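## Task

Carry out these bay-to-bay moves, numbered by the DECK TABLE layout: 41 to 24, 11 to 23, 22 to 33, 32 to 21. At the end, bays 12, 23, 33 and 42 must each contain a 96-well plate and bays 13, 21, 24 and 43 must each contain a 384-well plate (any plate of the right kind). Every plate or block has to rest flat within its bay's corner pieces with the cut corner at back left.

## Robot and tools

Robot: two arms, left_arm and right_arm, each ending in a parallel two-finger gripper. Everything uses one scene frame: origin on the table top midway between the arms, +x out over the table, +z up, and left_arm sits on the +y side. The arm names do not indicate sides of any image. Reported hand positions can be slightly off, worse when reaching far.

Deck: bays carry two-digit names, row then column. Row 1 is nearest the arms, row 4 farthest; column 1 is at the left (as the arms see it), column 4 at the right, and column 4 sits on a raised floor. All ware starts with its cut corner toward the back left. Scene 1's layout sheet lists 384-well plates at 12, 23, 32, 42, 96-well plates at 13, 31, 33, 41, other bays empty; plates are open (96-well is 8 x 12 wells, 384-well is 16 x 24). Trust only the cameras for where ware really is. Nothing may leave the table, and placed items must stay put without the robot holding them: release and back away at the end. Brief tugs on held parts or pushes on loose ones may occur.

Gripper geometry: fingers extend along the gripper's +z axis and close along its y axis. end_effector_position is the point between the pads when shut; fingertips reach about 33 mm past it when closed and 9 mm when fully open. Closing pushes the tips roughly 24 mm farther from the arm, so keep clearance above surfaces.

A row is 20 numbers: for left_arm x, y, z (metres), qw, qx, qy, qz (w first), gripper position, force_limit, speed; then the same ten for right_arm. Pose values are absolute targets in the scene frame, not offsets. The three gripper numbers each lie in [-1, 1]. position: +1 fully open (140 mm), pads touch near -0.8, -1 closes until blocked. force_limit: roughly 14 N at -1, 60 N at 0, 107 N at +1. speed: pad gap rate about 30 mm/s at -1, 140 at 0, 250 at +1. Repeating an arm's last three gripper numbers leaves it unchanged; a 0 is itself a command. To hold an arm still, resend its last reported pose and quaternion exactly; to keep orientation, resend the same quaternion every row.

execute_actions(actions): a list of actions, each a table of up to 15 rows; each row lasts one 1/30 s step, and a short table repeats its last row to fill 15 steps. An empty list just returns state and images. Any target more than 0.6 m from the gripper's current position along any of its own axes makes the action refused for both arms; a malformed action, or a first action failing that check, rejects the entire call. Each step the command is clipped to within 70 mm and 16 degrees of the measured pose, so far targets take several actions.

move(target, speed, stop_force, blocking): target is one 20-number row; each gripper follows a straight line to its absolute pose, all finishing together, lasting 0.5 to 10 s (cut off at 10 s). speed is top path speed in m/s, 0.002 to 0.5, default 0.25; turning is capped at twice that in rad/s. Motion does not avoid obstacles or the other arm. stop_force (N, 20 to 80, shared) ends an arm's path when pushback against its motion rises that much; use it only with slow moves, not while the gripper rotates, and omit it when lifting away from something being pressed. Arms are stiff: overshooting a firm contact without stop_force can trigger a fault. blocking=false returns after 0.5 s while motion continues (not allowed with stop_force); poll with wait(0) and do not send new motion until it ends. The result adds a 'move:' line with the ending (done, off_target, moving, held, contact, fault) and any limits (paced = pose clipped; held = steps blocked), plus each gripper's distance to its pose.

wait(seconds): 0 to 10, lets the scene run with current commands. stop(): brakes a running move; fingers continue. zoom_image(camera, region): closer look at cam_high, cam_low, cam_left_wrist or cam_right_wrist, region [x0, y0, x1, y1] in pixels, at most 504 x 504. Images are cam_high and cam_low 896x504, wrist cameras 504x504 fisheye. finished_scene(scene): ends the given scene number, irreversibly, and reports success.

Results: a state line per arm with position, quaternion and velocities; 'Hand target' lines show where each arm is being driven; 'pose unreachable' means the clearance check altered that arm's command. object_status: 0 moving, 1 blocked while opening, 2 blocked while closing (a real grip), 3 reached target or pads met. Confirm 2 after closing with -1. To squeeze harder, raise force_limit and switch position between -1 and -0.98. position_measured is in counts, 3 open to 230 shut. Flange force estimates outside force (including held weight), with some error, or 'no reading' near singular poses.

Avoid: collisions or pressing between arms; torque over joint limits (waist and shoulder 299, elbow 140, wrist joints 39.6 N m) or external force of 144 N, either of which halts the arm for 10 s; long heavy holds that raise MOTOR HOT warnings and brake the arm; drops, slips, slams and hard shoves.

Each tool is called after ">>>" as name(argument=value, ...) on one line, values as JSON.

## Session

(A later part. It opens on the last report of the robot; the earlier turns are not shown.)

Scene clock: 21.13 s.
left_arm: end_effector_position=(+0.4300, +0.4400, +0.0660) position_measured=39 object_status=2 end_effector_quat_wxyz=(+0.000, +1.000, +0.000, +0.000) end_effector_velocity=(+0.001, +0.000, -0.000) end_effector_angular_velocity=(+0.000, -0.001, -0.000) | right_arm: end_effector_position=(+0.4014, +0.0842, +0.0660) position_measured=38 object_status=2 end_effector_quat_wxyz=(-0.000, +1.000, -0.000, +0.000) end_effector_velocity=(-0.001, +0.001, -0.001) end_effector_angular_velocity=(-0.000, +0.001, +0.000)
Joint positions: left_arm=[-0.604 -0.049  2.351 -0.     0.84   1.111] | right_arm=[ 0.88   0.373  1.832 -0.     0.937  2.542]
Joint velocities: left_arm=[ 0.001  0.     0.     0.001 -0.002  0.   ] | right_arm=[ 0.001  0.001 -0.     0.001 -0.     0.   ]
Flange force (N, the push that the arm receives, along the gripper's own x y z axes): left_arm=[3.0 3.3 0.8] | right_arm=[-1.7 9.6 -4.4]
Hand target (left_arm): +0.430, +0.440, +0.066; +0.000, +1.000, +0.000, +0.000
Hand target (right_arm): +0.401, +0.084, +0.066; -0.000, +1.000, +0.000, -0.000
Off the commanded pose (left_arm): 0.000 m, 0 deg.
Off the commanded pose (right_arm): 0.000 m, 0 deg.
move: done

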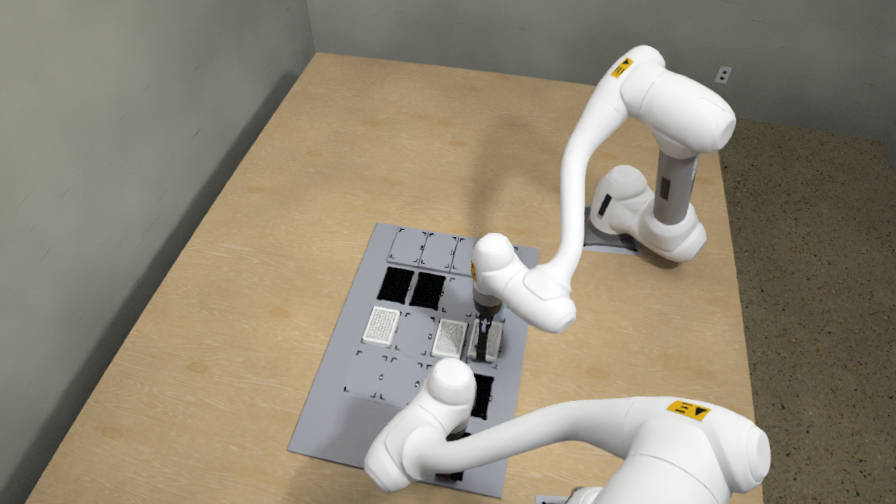

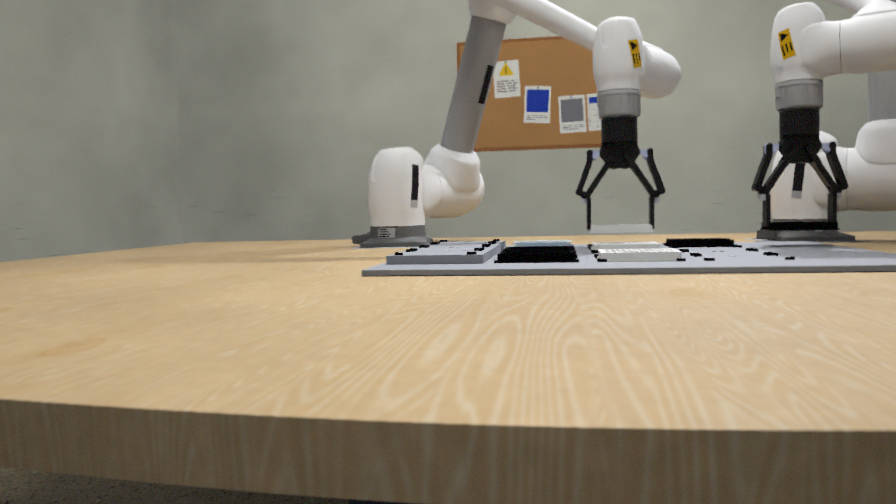

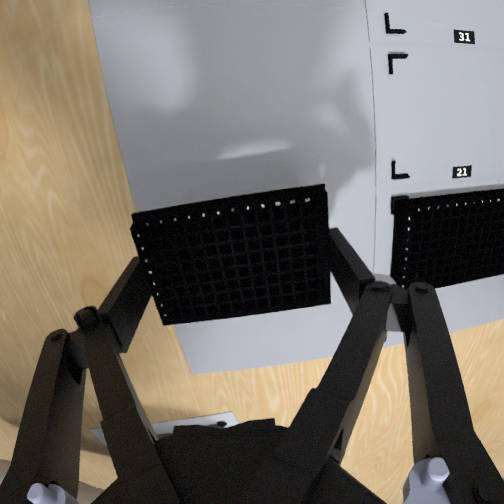

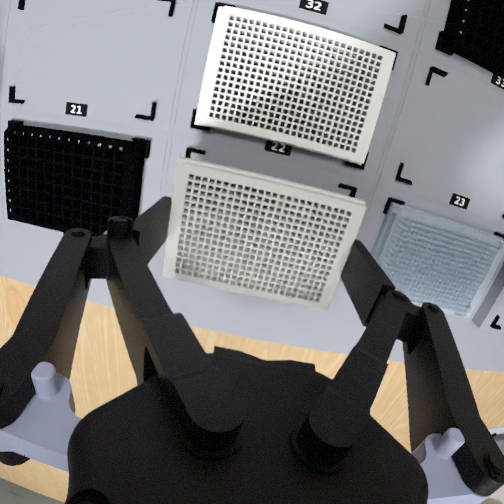

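>>> move(target=[0.4018,0.083,0.062,0,1,0,0,-1,-0.3,-0.3,0.5088,-0.244,0.066,0,1,0,0,-1,-0.3,-0.3], speed=0.3)

>>> move(target=[0.4018,0.083,0.043,0,1,0,0,-1,-0.3,-0.3,0.5088,-0.244,0.0595,0,1,0,0,-1,-0.3,-0.3], speed=0.06)

>>> zoom_image(camera="cam_right_wrist", region=[150,110,400,230])

>>> zoom_image(camera="cam_left_wrist", region=[100,130,400,230])

Scene clock: 23.03 s.
left_arm: end_effector_position=(+0.4019, +0.0829, +0.0620) position_measured=39 object_status=2 end_effector_quat_wxyz=(+0.000, +1.000, -0.000, +0.000) end_effector_velocity=(-0.000, -0.001, +0.000) end_effector_angular_velocity=(-0.000, -0.000, -0.001) | right_arm: end_effector_position=(+0.5096, -0.2442, +0.0658) position_measured=38 object_status=2 end_effector_quat_wxyz=(+0.001, +1.000, -0.000, +0.001) end_effector_velocity=(+0.000, -0.000, -0.000) end_effector_angular_velocity=(-0.000, -0.000, +0.000)
Joint positions: left_arm=[-1.183  0.271  1.989 -0.     0.881  0.532] | right_arm=[ 0.34   0.163  2.121 -0.002  0.857  2.003]
Joint velocities: left_arm=[-0.001  0.    -0.     0.    -0.    -0.   ] | right_arm=[-0.001  0.     0.    -0.001 -0.    -0.   ]
Flange force (N, the push that the arm receives, along the gripper's own x y z axes): left_arm=[-6.2 0.1 -0.4] | right_arm=[-5.5 13.9 -6.2]
Hand target (left_arm): +0.402, +0.083, +0.062; +0.000, +1.000, +0.000, +0.000
Hand target (right_arm): +0.510, -0.244, +0.066; +0.001, +1.000, -0.000, +0.001
Off the commanded pose (left_arm): 0.000 m, 0 deg.
Off the commanded pose (right_arm): 0.001 m, 0 deg.
move: done

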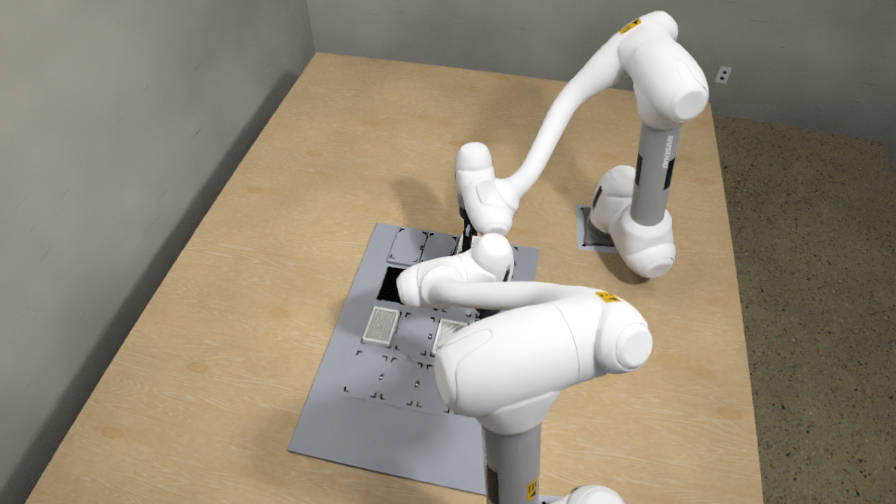

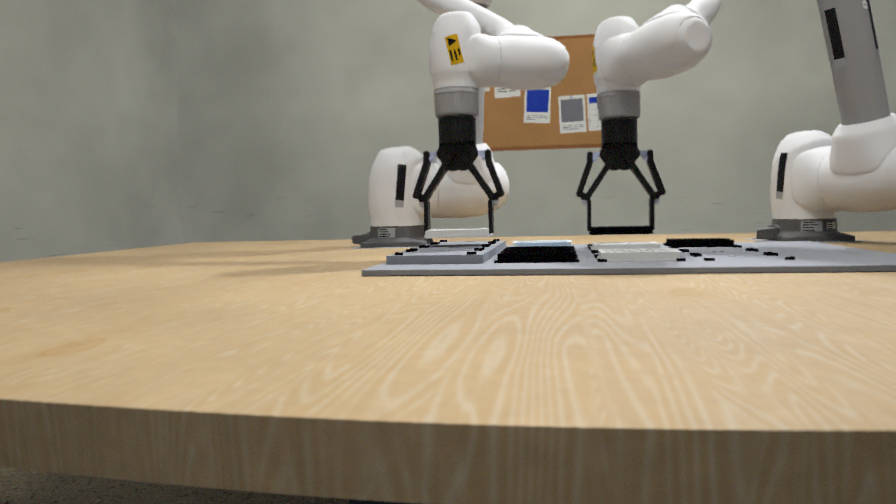

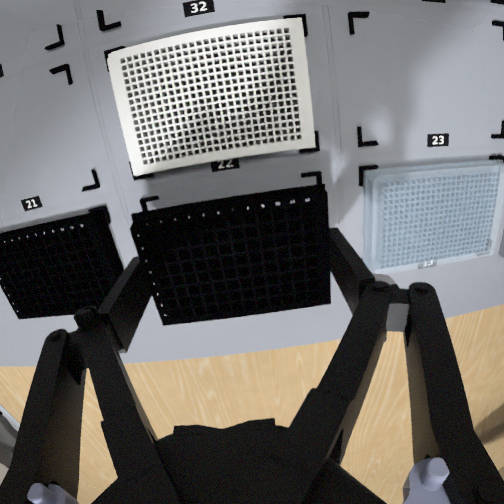

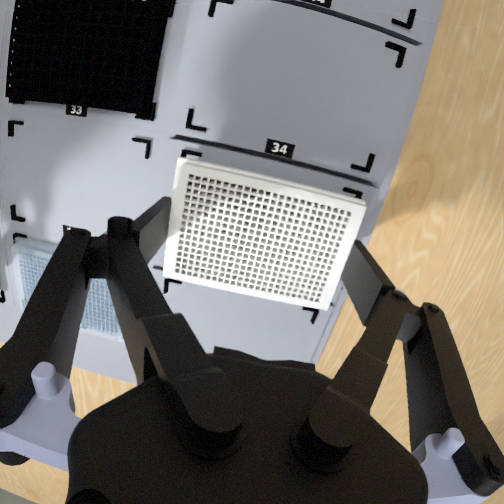

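Scene clock: 23.73 s.
left_arm: end_effector_position=(+0.4018, +0.0830, +0.0430) position_measured=39 object_status=2 end_effector_quat_wxyz=(-0.000, +1.000, -0.000, -0.000) end_effector_velocity=(-0.001, -0.001, -0.001) end_effector_angular_velocity=(-0.000, +0.000, -0.001) | right_arm: end_effector_position=(+0.5088, -0.2440, +0.0595) position_measured=38 object_status=2 end_effector_quat_wxyz=(+0.000, +1.000, +0.000, +0.000) end_effector_velocity=(+0.001, -0.000, +0.001) end_effector_angular_velocity=(+0.000, -0.001, -0.001)
Joint positions: left_arm=[-1.183  0.293  2.003 -0.     0.846  0.532] | right_arm=[ 0.34   0.17   2.127 -0.     0.844  2.002]
Joint velocities: left_arm=[-0.001  0.001 -0.    -0.    -0.001 -0.   ] | right_arm=[-0.001 -0.    -0.001 -0.    -0.     0.   ]
Flange force (N, the push that the arm receives, along the gripper's own x y z axes): left_arm=[1.8 4.2 0.9] | right_arm=[-3.2 5.5 -2.9]
Hand target (left_arm): +0.402, +0.083, +0.043; +0.000, +1.000, -0.000, -0.000
Hand target (right_arm): +0.509, -0.244, +0.059; +0.000, +1.000, -0.000, -0.000
Off the commanded pose (left_arm): 0.000 m, 0 deg.
Off the commanded pose (right_arm): 0.000 m, 0 deg.
move: done

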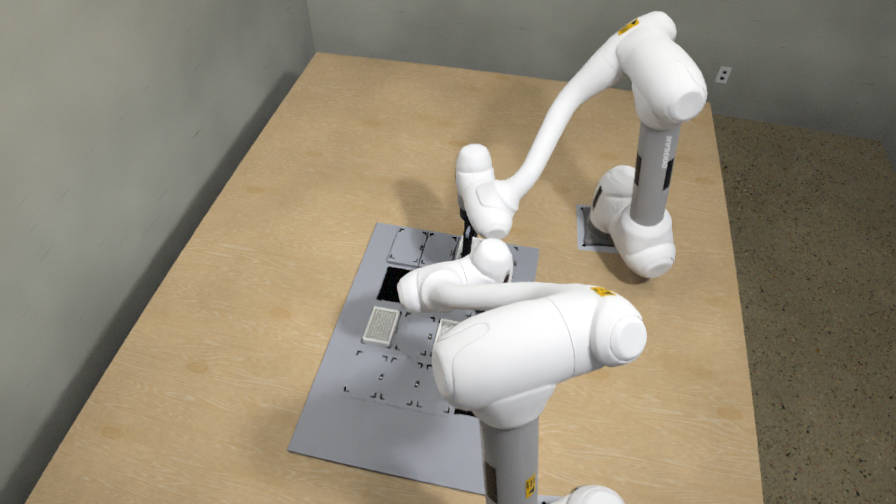

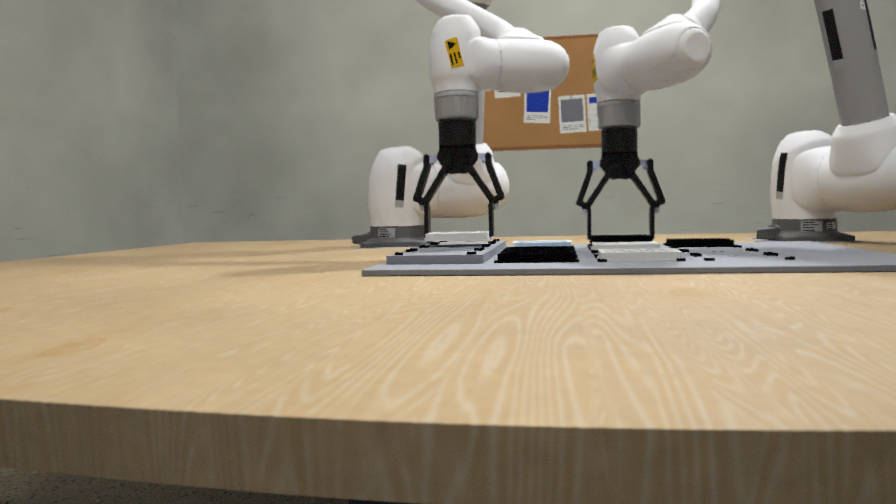

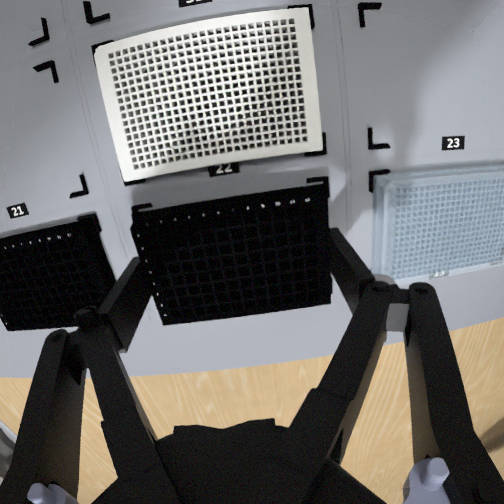

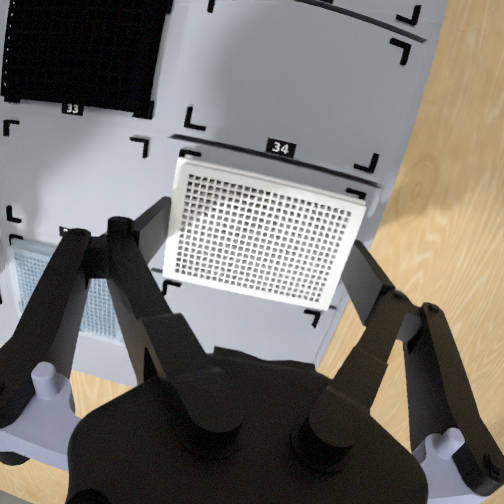

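Region (150, 110, 400, 230) of cam_right_wrist's 504x504 image, scaled by 2.016, with more detail than that image has; it fills the top 242 rows of this view, and the rest is white.

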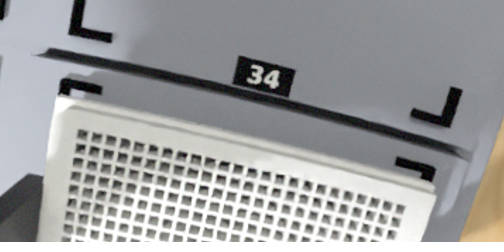

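Region (100, 130, 400, 230) of cam_left_wrist's 504x504 image, scaled by 1.680, with more detail than that image has.

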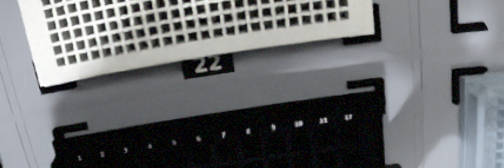

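>>> move(target=[0.4014,0.0827,0.041,0,1,0,0,-1,-0.3,-0.3,0.5095,-0.244,0.0595,0,1,0,0,-1,-0.3,-0.3], speed=0.02)

>>> zoom_image(camera="cam_right_wrist", region=[150,110,400,230])

>>> zoom_image(camera="cam_right_wrist", region=[140,240,360,340])

Scene clock: 24.70 s.
left_arm: end_effector_position=(+0.4014, +0.0827, +0.0410) position_measured=39 object_status=2 end_effector_quat_wxyz=(+0.000, +1.000, -0.000, -0.000) end_effector_velocity=(+0.001, +0.001, +0.000) end_effector_angular_velocity=(-0.000, -0.000, +0.002) | right_arm: end_effector_position=(+0.5095, -0.2440, +0.0595) position_measured=38 object_status=2 end_effector_quat_wxyz=(-0.000, +1.000, +0.000, +0.000) end_effector_velocity=(+0.000, +0.000, +0.000) end_effector_angular_velocity=(+0.000, -0.000, +0.001)
Joint positions: left_arm=[-1.184  0.295  2.004 -0.     0.842  0.531] | right_arm=[ 0.34   0.171  2.126 -0.     0.844  2.001]
Joint velocities: left_arm=[ 0.002 -0.     0.     0.    -0.     0.   ] | right_arm=[ 0.001  0.    -0.001  0.     0.    -0.   ]
Flange force (N, the push that the arm receives, along the gripper's own x y z axes): left_arm=[-1.5 4.3 0.7] | right_arm=[-0.5 4.5 -1.9]
Hand target (left_arm): +0.401, +0.083, +0.041; +0.000, +1.000, -0.000, -0.000
Hand target (right_arm): +0.510, -0.244, +0.060; +0.000, +1.000, +0.000, +0.000
Off the commanded pose (left_arm): 0.000 m, 0 deg.
Off the commanded pose (right_arm): 0.000 m, 0 deg.
move: done

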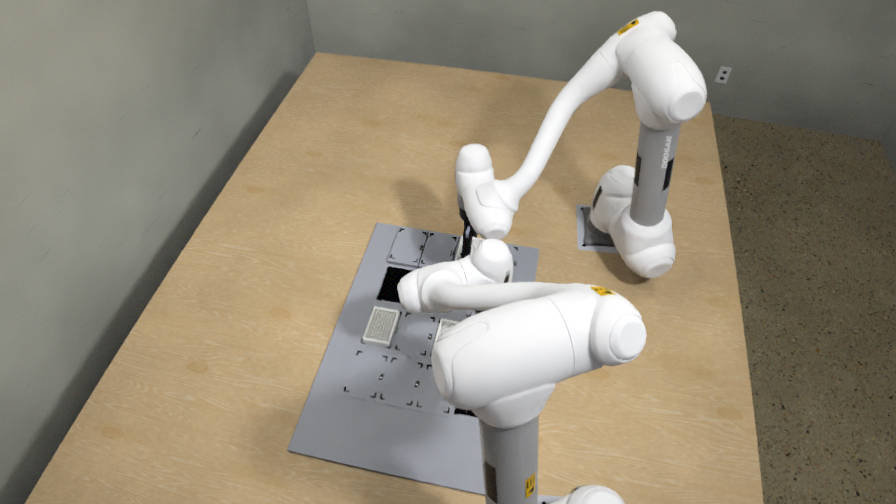

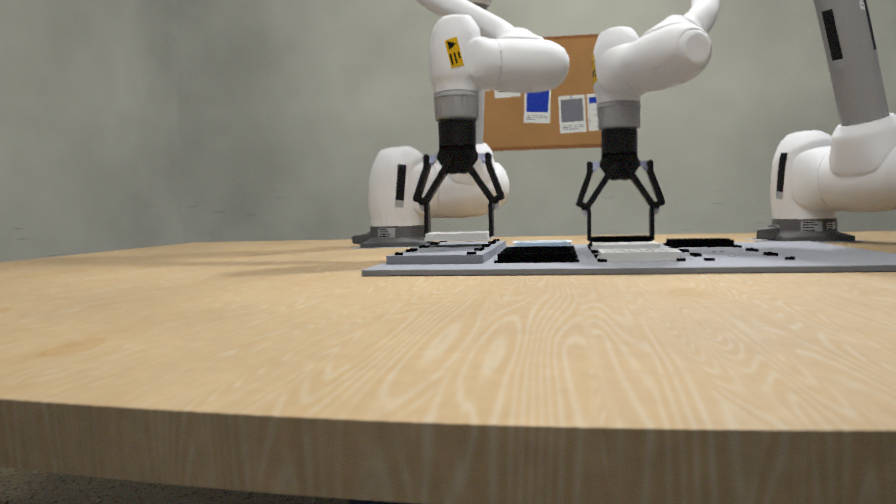

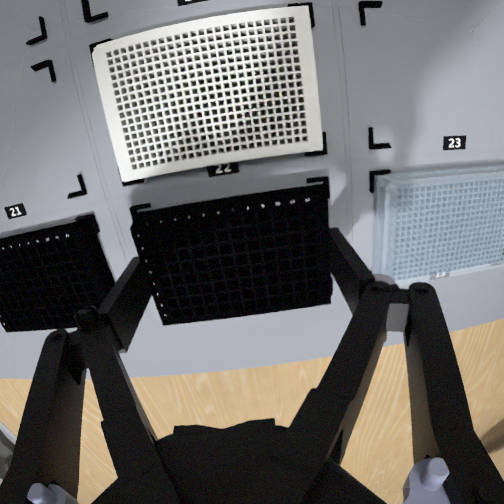

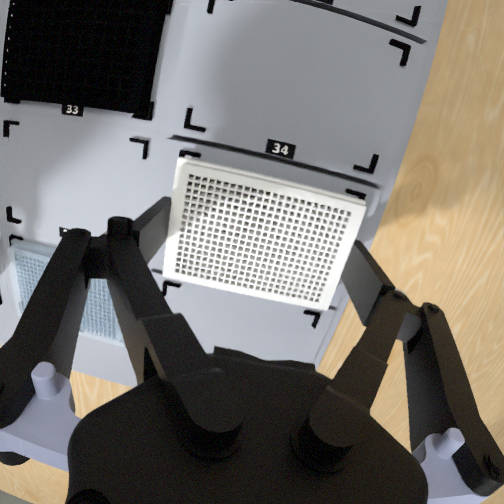

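Region (150, 110, 400, 230) of cam_right_wrist's 504x504 image, scaled by 2.016, with more detail than that image has; it fills the top 242 rows of this view, and the rest is white.

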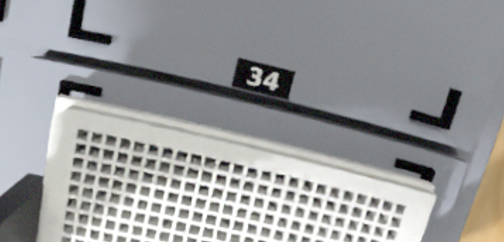

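Region (140, 240, 360, 340) of cam_right_wrist's 504x504 image, scaled by 2.291, with more detail than that image has; it fills the top 229 rows of this view, and the rest is white.

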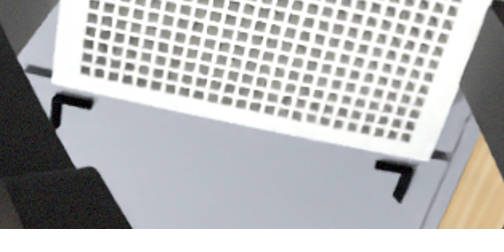

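>>> move(target=[0.4014,0.0827,0.029,0,1,0,0,-1,-0.3,-0.3,0.5095,-0.244,0.0425,0,1,0,0,-1,-0.3,-0.3], speed=0.012, stop_force=20)

Scene clock: 26.23 s.
left_arm: end_effector_position=(+0.4014, +0.0827, +0.0330) position_measured=39 object_status=2 end_effector_quat_wxyz=(+0.000, +1.000, -0.000, +0.000) end_effector_velocity=(+0.000, +0.000, +0.000) end_effector_angular_velocity=(-0.000, +0.000, +0.001) | right_arm: end_effector_position=(+0.5094, -0.2441, +0.0472) position_measured=38 object_status=2 end_effector_quat_wxyz=(+0.000, +1.000, -0.000, -0.000) end_effector_velocity=(-0.001, +0.000, +0.001) end_effector_angular_velocity=(+0.000, +0.001, +0.001)
Joint positions: left_arm=[-1.184  0.305  2.01   0.     0.827  0.531] | right_arm=[ 0.34   0.187  2.136 -0.     0.819  2.001]
Joint velocities: left_arm=[ 0.    -0.    -0.    -0.     0.001 -0.001] | right_arm=[ 0.001 -0.002  0.     0.     0.002 -0.   ]
Flange force (N, the push that the arm receives, along the gripper's own x y z axes): left_arm=[2.8 7.6 -16.9] | right_arm=[-3.6 14.3 -37.3]
Hand target (left_arm): +0.401, +0.083, +0.033; +0.000, +1.000, -0.000, +0.000
Hand target (right_arm): +0.510, -0.244, +0.047; +0.000, +1.000, -0.000, -0.000
Off the commanded pose (left_arm): 0.004 m, 0 deg.
Off the commanded pose (right_arm): 0.005 m, 0 deg.
move: contact (left_arm, right_arm)

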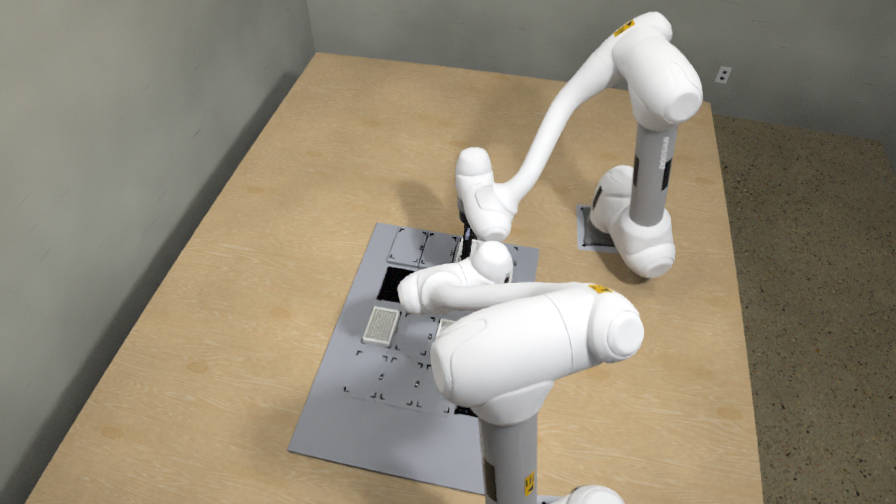

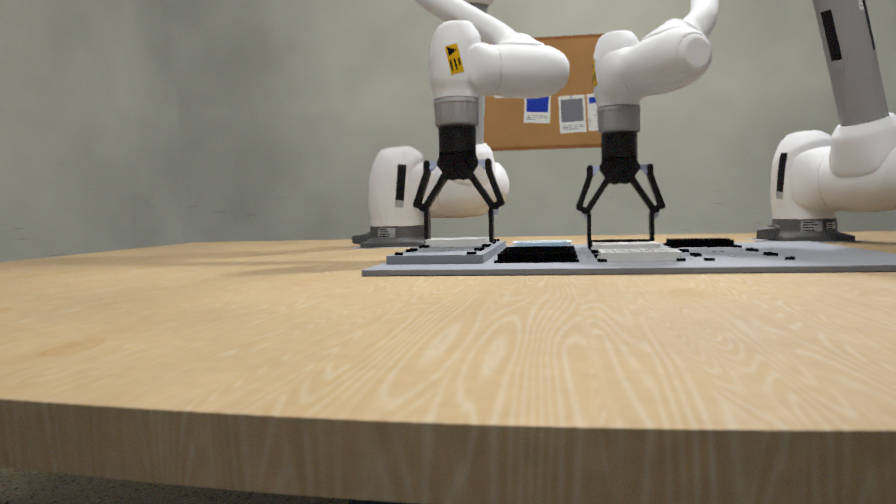

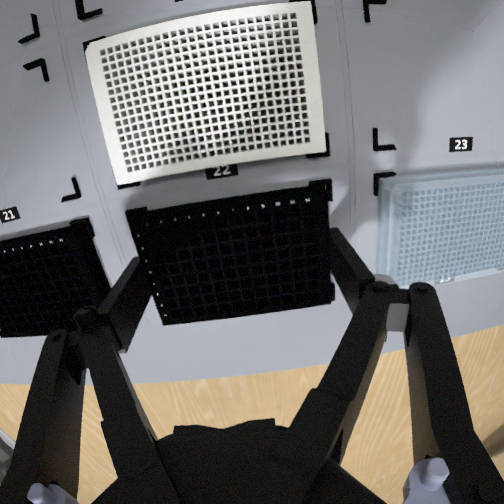

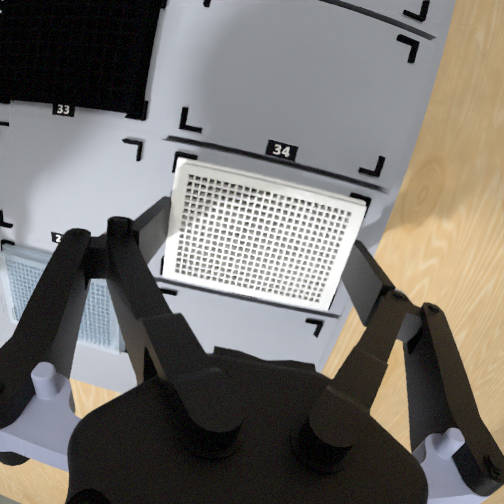

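>>> move(target=[0.4014,0.0827,0.033,0,1,0,0,0.92,-0.3,0,0.5095,-0.244,0.0476,0,1,0,0,0.92,-0.3,0])

>>> move(target=[0.4014,0.0827,0.044,0,1,0,0,0.92,-0.3,0,0.5095,-0.244,0.07,0,1,0,0,0.92,-0.3,0], speed=0.1)

>>> move(target=[0.5082,0.0827,0.043,0,1,0,0,0.92,-0.3,0,0.5095,-0.40,0.11,0,1,0,0,0.92,-0.3,0], speed=0.25)

>>> zoom_image(camera="cam_left_wrist", region=[100,130,400,230])

Scene clock: 27.27 s.
left_arm: end_effector_position=(+0.4014, +0.0827, +0.0330) position_measured=13 object_status=3 end_effector_quat_wxyz=(+0.000, +1.000, -0.000, +0.000) end_effector_velocity=(+0.001, +0.000, +0.000) end_effector_angular_velocity=(-0.001, -0.000, +0.002) | right_arm: end_effector_position=(+0.5095, -0.2440, +0.0476) position_measured=13 object_status=3 end_effector_quat_wxyz=(+0.000, +1.000, -0.000, -0.000) end_effector_velocity=(+0.001, -0.000, +0.000) end_effector_angular_velocity=(-0.000, -0.001, -0.001)
Joint positions: left_arm=[-1.184  0.305  2.01   0.     0.827  0.531] | right_arm=[ 0.34   0.187  2.136 -0.     0.819  2.001]
Joint velocities: left_arm=[ 0.001 -0.     0.    -0.    -0.001 -0.001] | right_arm=[-0.001  0.    -0.001 -0.    -0.     0.   ]
Flange force (N, the push that the arm receives, along the gripper's own x y z axes): left_arm=[3.8 4.0 -0.3] | right_arm=[-4.1 8.0 -2.6]
Hand target (left_arm): +0.401, +0.083, +0.033; -0.000, +1.000, -0.000, +0.000
Hand target (right_arm): +0.509, -0.244, +0.048; -0.000, +1.000, +0.000, -0.000
Off the commanded pose (left_arm): 0.000 m, 0 deg.
Off the commanded pose (right_arm): 0.000 m, 0 deg.
move: done

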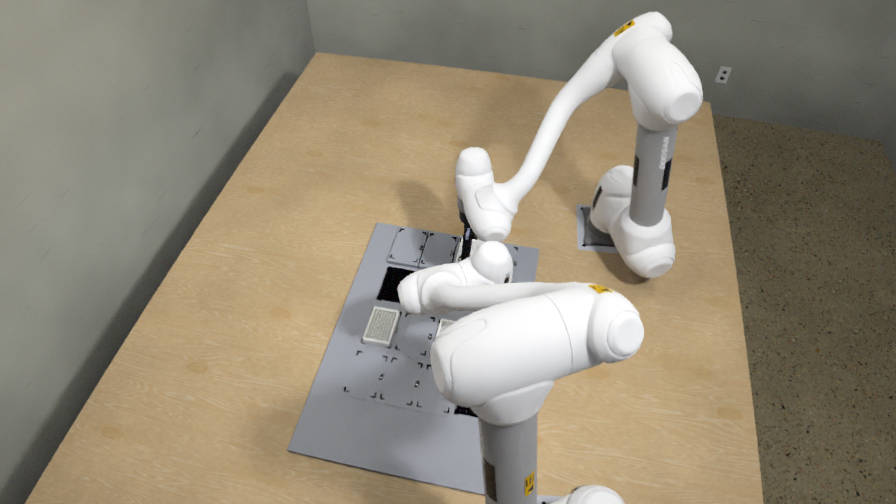

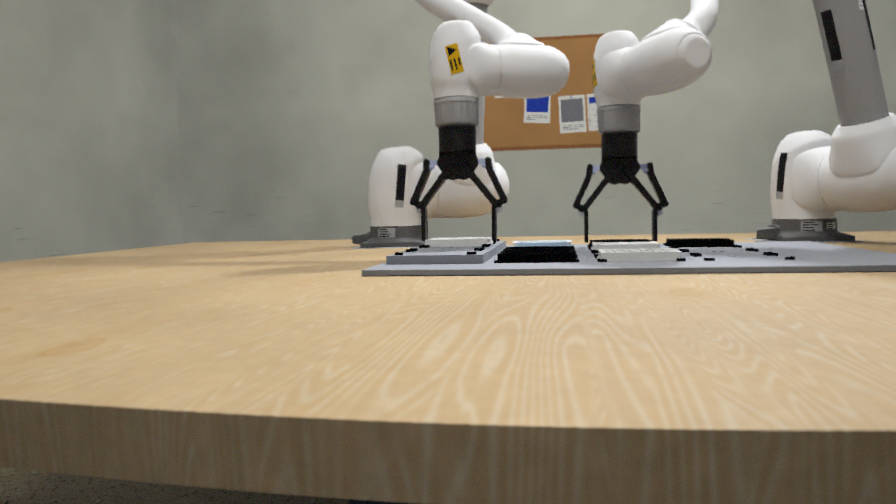

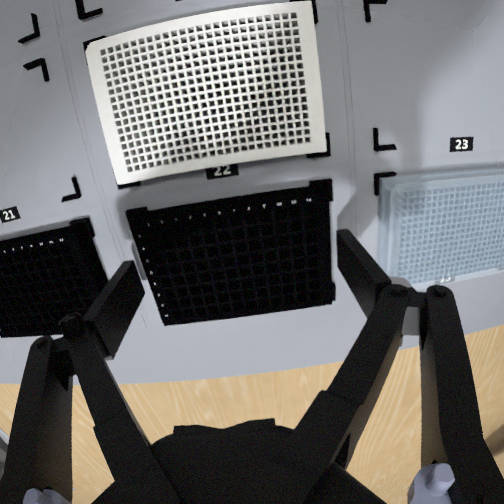

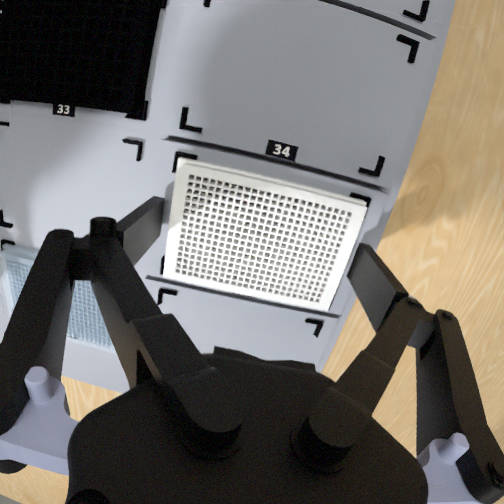

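Scene clock: 27.97 s.
left_arm: end_effector_position=(+0.4014, +0.0827, +0.0440) position_measured=13 object_status=3 end_effector_quat_wxyz=(-0.000, +1.000, -0.000, -0.000) end_effector_velocity=(+0.000, +0.000, +0.000) end_effector_angular_velocity=(-0.000, -0.000, -0.000) | right_arm: end_effector_position=(+0.5095, -0.2440, +0.0700) position_measured=13 object_status=3 end_effector_quat_wxyz=(+0.000, +1.000, -0.000, -0.000) end_effector_velocity=(+0.000, -0.000, -0.000) end_effector_angular_velocity=(-0.000, +0.000, -0.000)
Joint positions: left_arm=[-1.184  0.291  2.002  0.     0.848  0.531] | right_arm=[0.34  0.158 2.117 0.    0.866 2.001]
Joint velocities: left_arm=[ 0.    -0.    -0.     0.    -0.     0.001] | right_arm=[-0.     0.001 -0.001 -0.     0.    -0.   ]
Flange force (N, the push that the arm receives, along the gripper's own x y z axes): left_arm=[0.8 -1.2 -3.5] | right_arm=[-4.4 3.6 -3.5]
Hand target (left_arm): +0.401, +0.083, +0.044; -0.000, +1.000, +0.000, +0.000
Hand target (right_arm): +0.509, -0.244, +0.070; -0.000, +1.000, +0.000, -0.000
Off the commanded pose (left_arm): 0.000 m, 0 deg.
Off the commanded pose (right_arm): 0.000 m, 0 deg.
move: done

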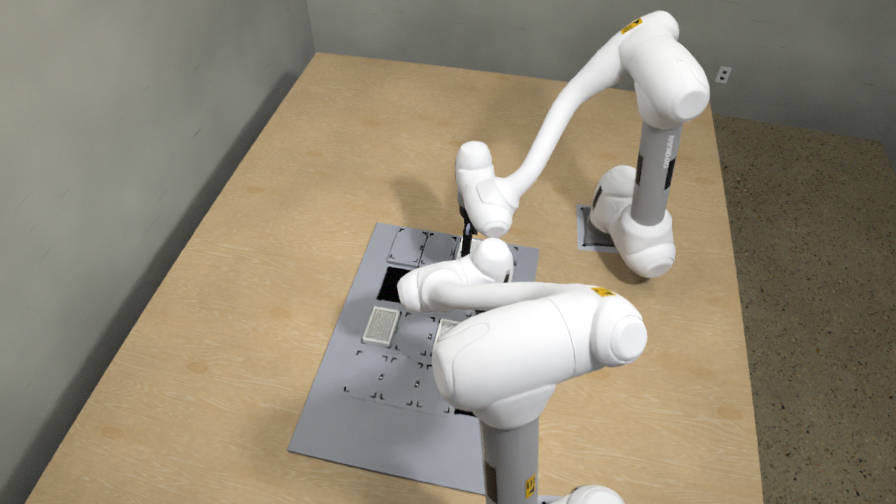

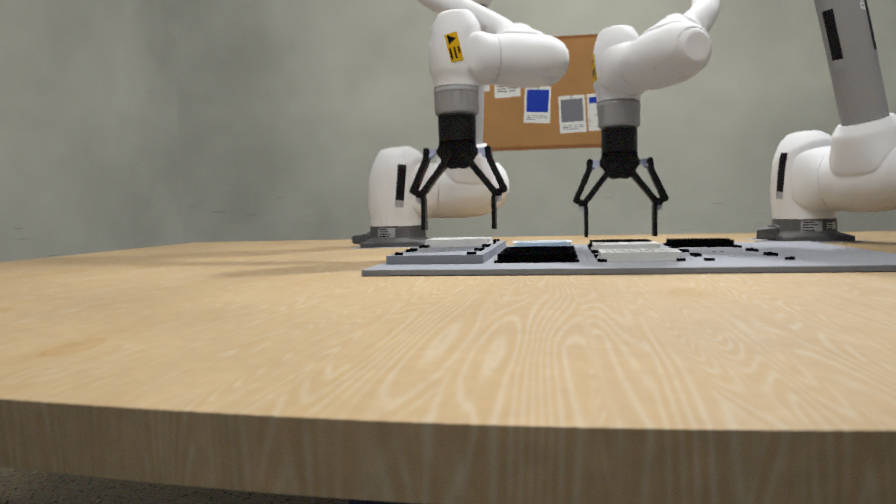

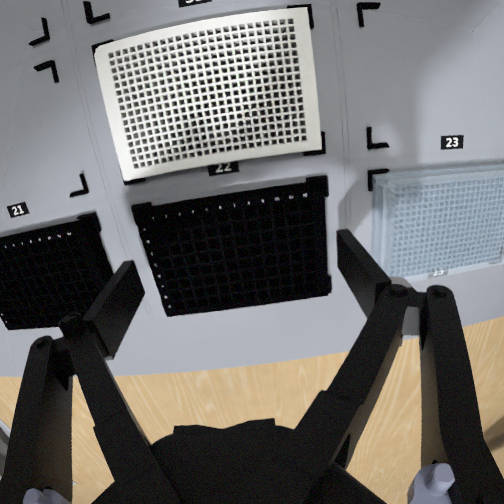

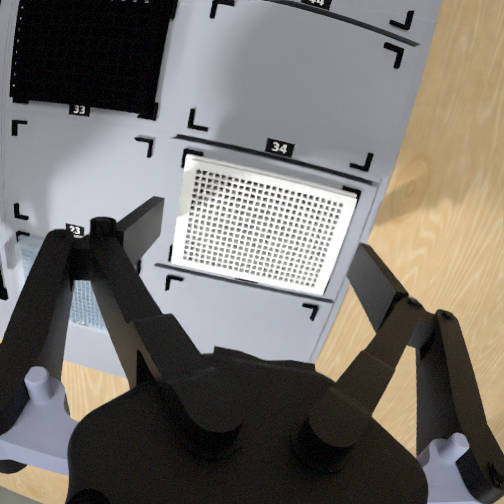

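Scene clock: 29.00 s.
left_arm: end_effector_position=(+0.5082, +0.0828, +0.0430) position_measured=13 object_status=3 end_effector_quat_wxyz=(-0.000, +1.000, +0.000, +0.000) end_effector_velocity=(+0.000, +0.000, -0.000) end_effector_angular_velocity=(+0.001, +0.001, -0.001) | right_arm: end_effector_position=(+0.5097, -0.4003, +0.1098) position_measured=13 object_status=3 end_effector_quat_wxyz=(+0.000, +1.000, -0.000, +0.000) end_effector_velocity=(+0.001, +0.000, +0.000) end_effector_angular_velocity=(-0.000, -0.001, +0.000)
Joint positions: left_arm=[-1.044  0.379  1.876  0.     0.887  0.671] | right_arm=[ 0.036  0.03   2.172 -0.001  0.94   1.699]
Joint velocities: left_arm=[ 0.     0.001 -0.     0.     0.001  0.001] | right_arm=[ 0.    -0.    -0.001 -0.     0.    -0.   ]
Flange force (N, the push that the arm receives, along the gripper's own x y z axes): left_arm=[-1.1 -1.6 -0.2] | right_arm=[-7.4 7.1 -5.7]
Hand target (left_arm): +0.508, +0.083, +0.043; -0.000, +1.000, +0.000, +0.000
Hand target (right_arm): +0.510, -0.400, +0.110; +0.000, +1.000, +0.000, +0.000
Off the commanded pose (left_arm): 0.000 m, 0 deg.
Off the commanded pose (right_arm): 0.000 m, 0 deg.
move: done

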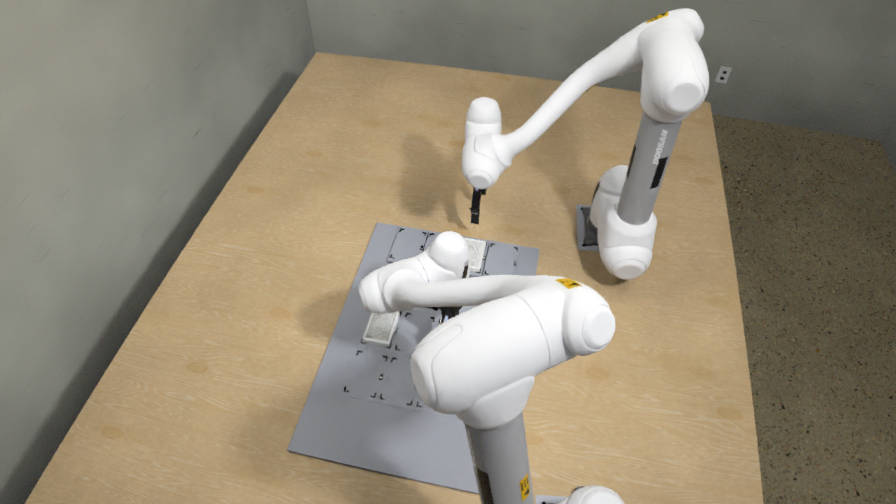

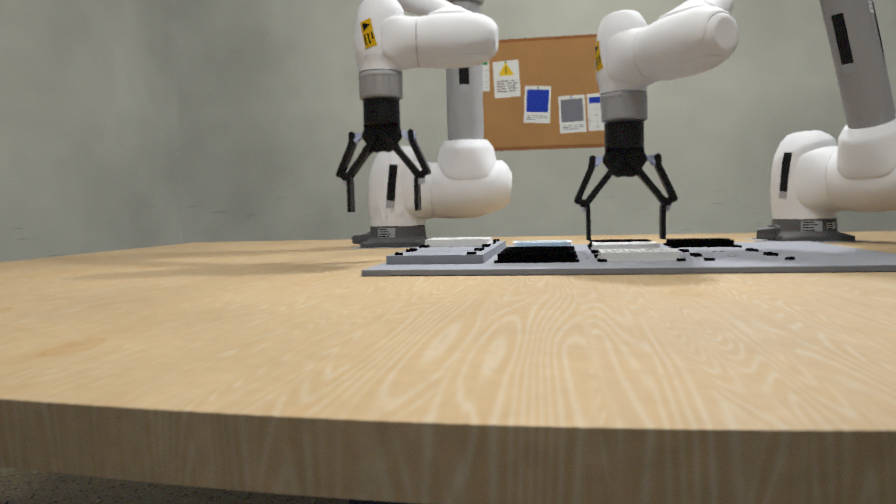

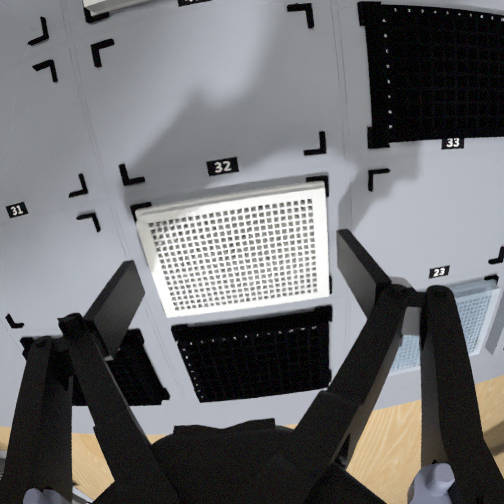

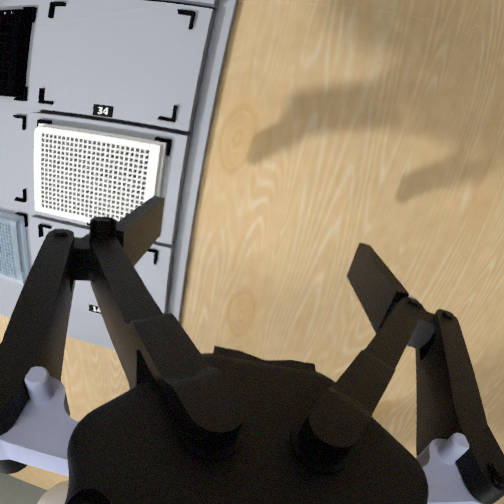

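Region (100, 130, 400, 230) of cam_left_wrist's 504x504 image, scaled by 1.680, with more detail than that image has.

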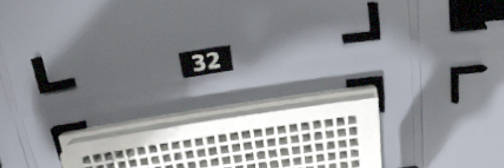

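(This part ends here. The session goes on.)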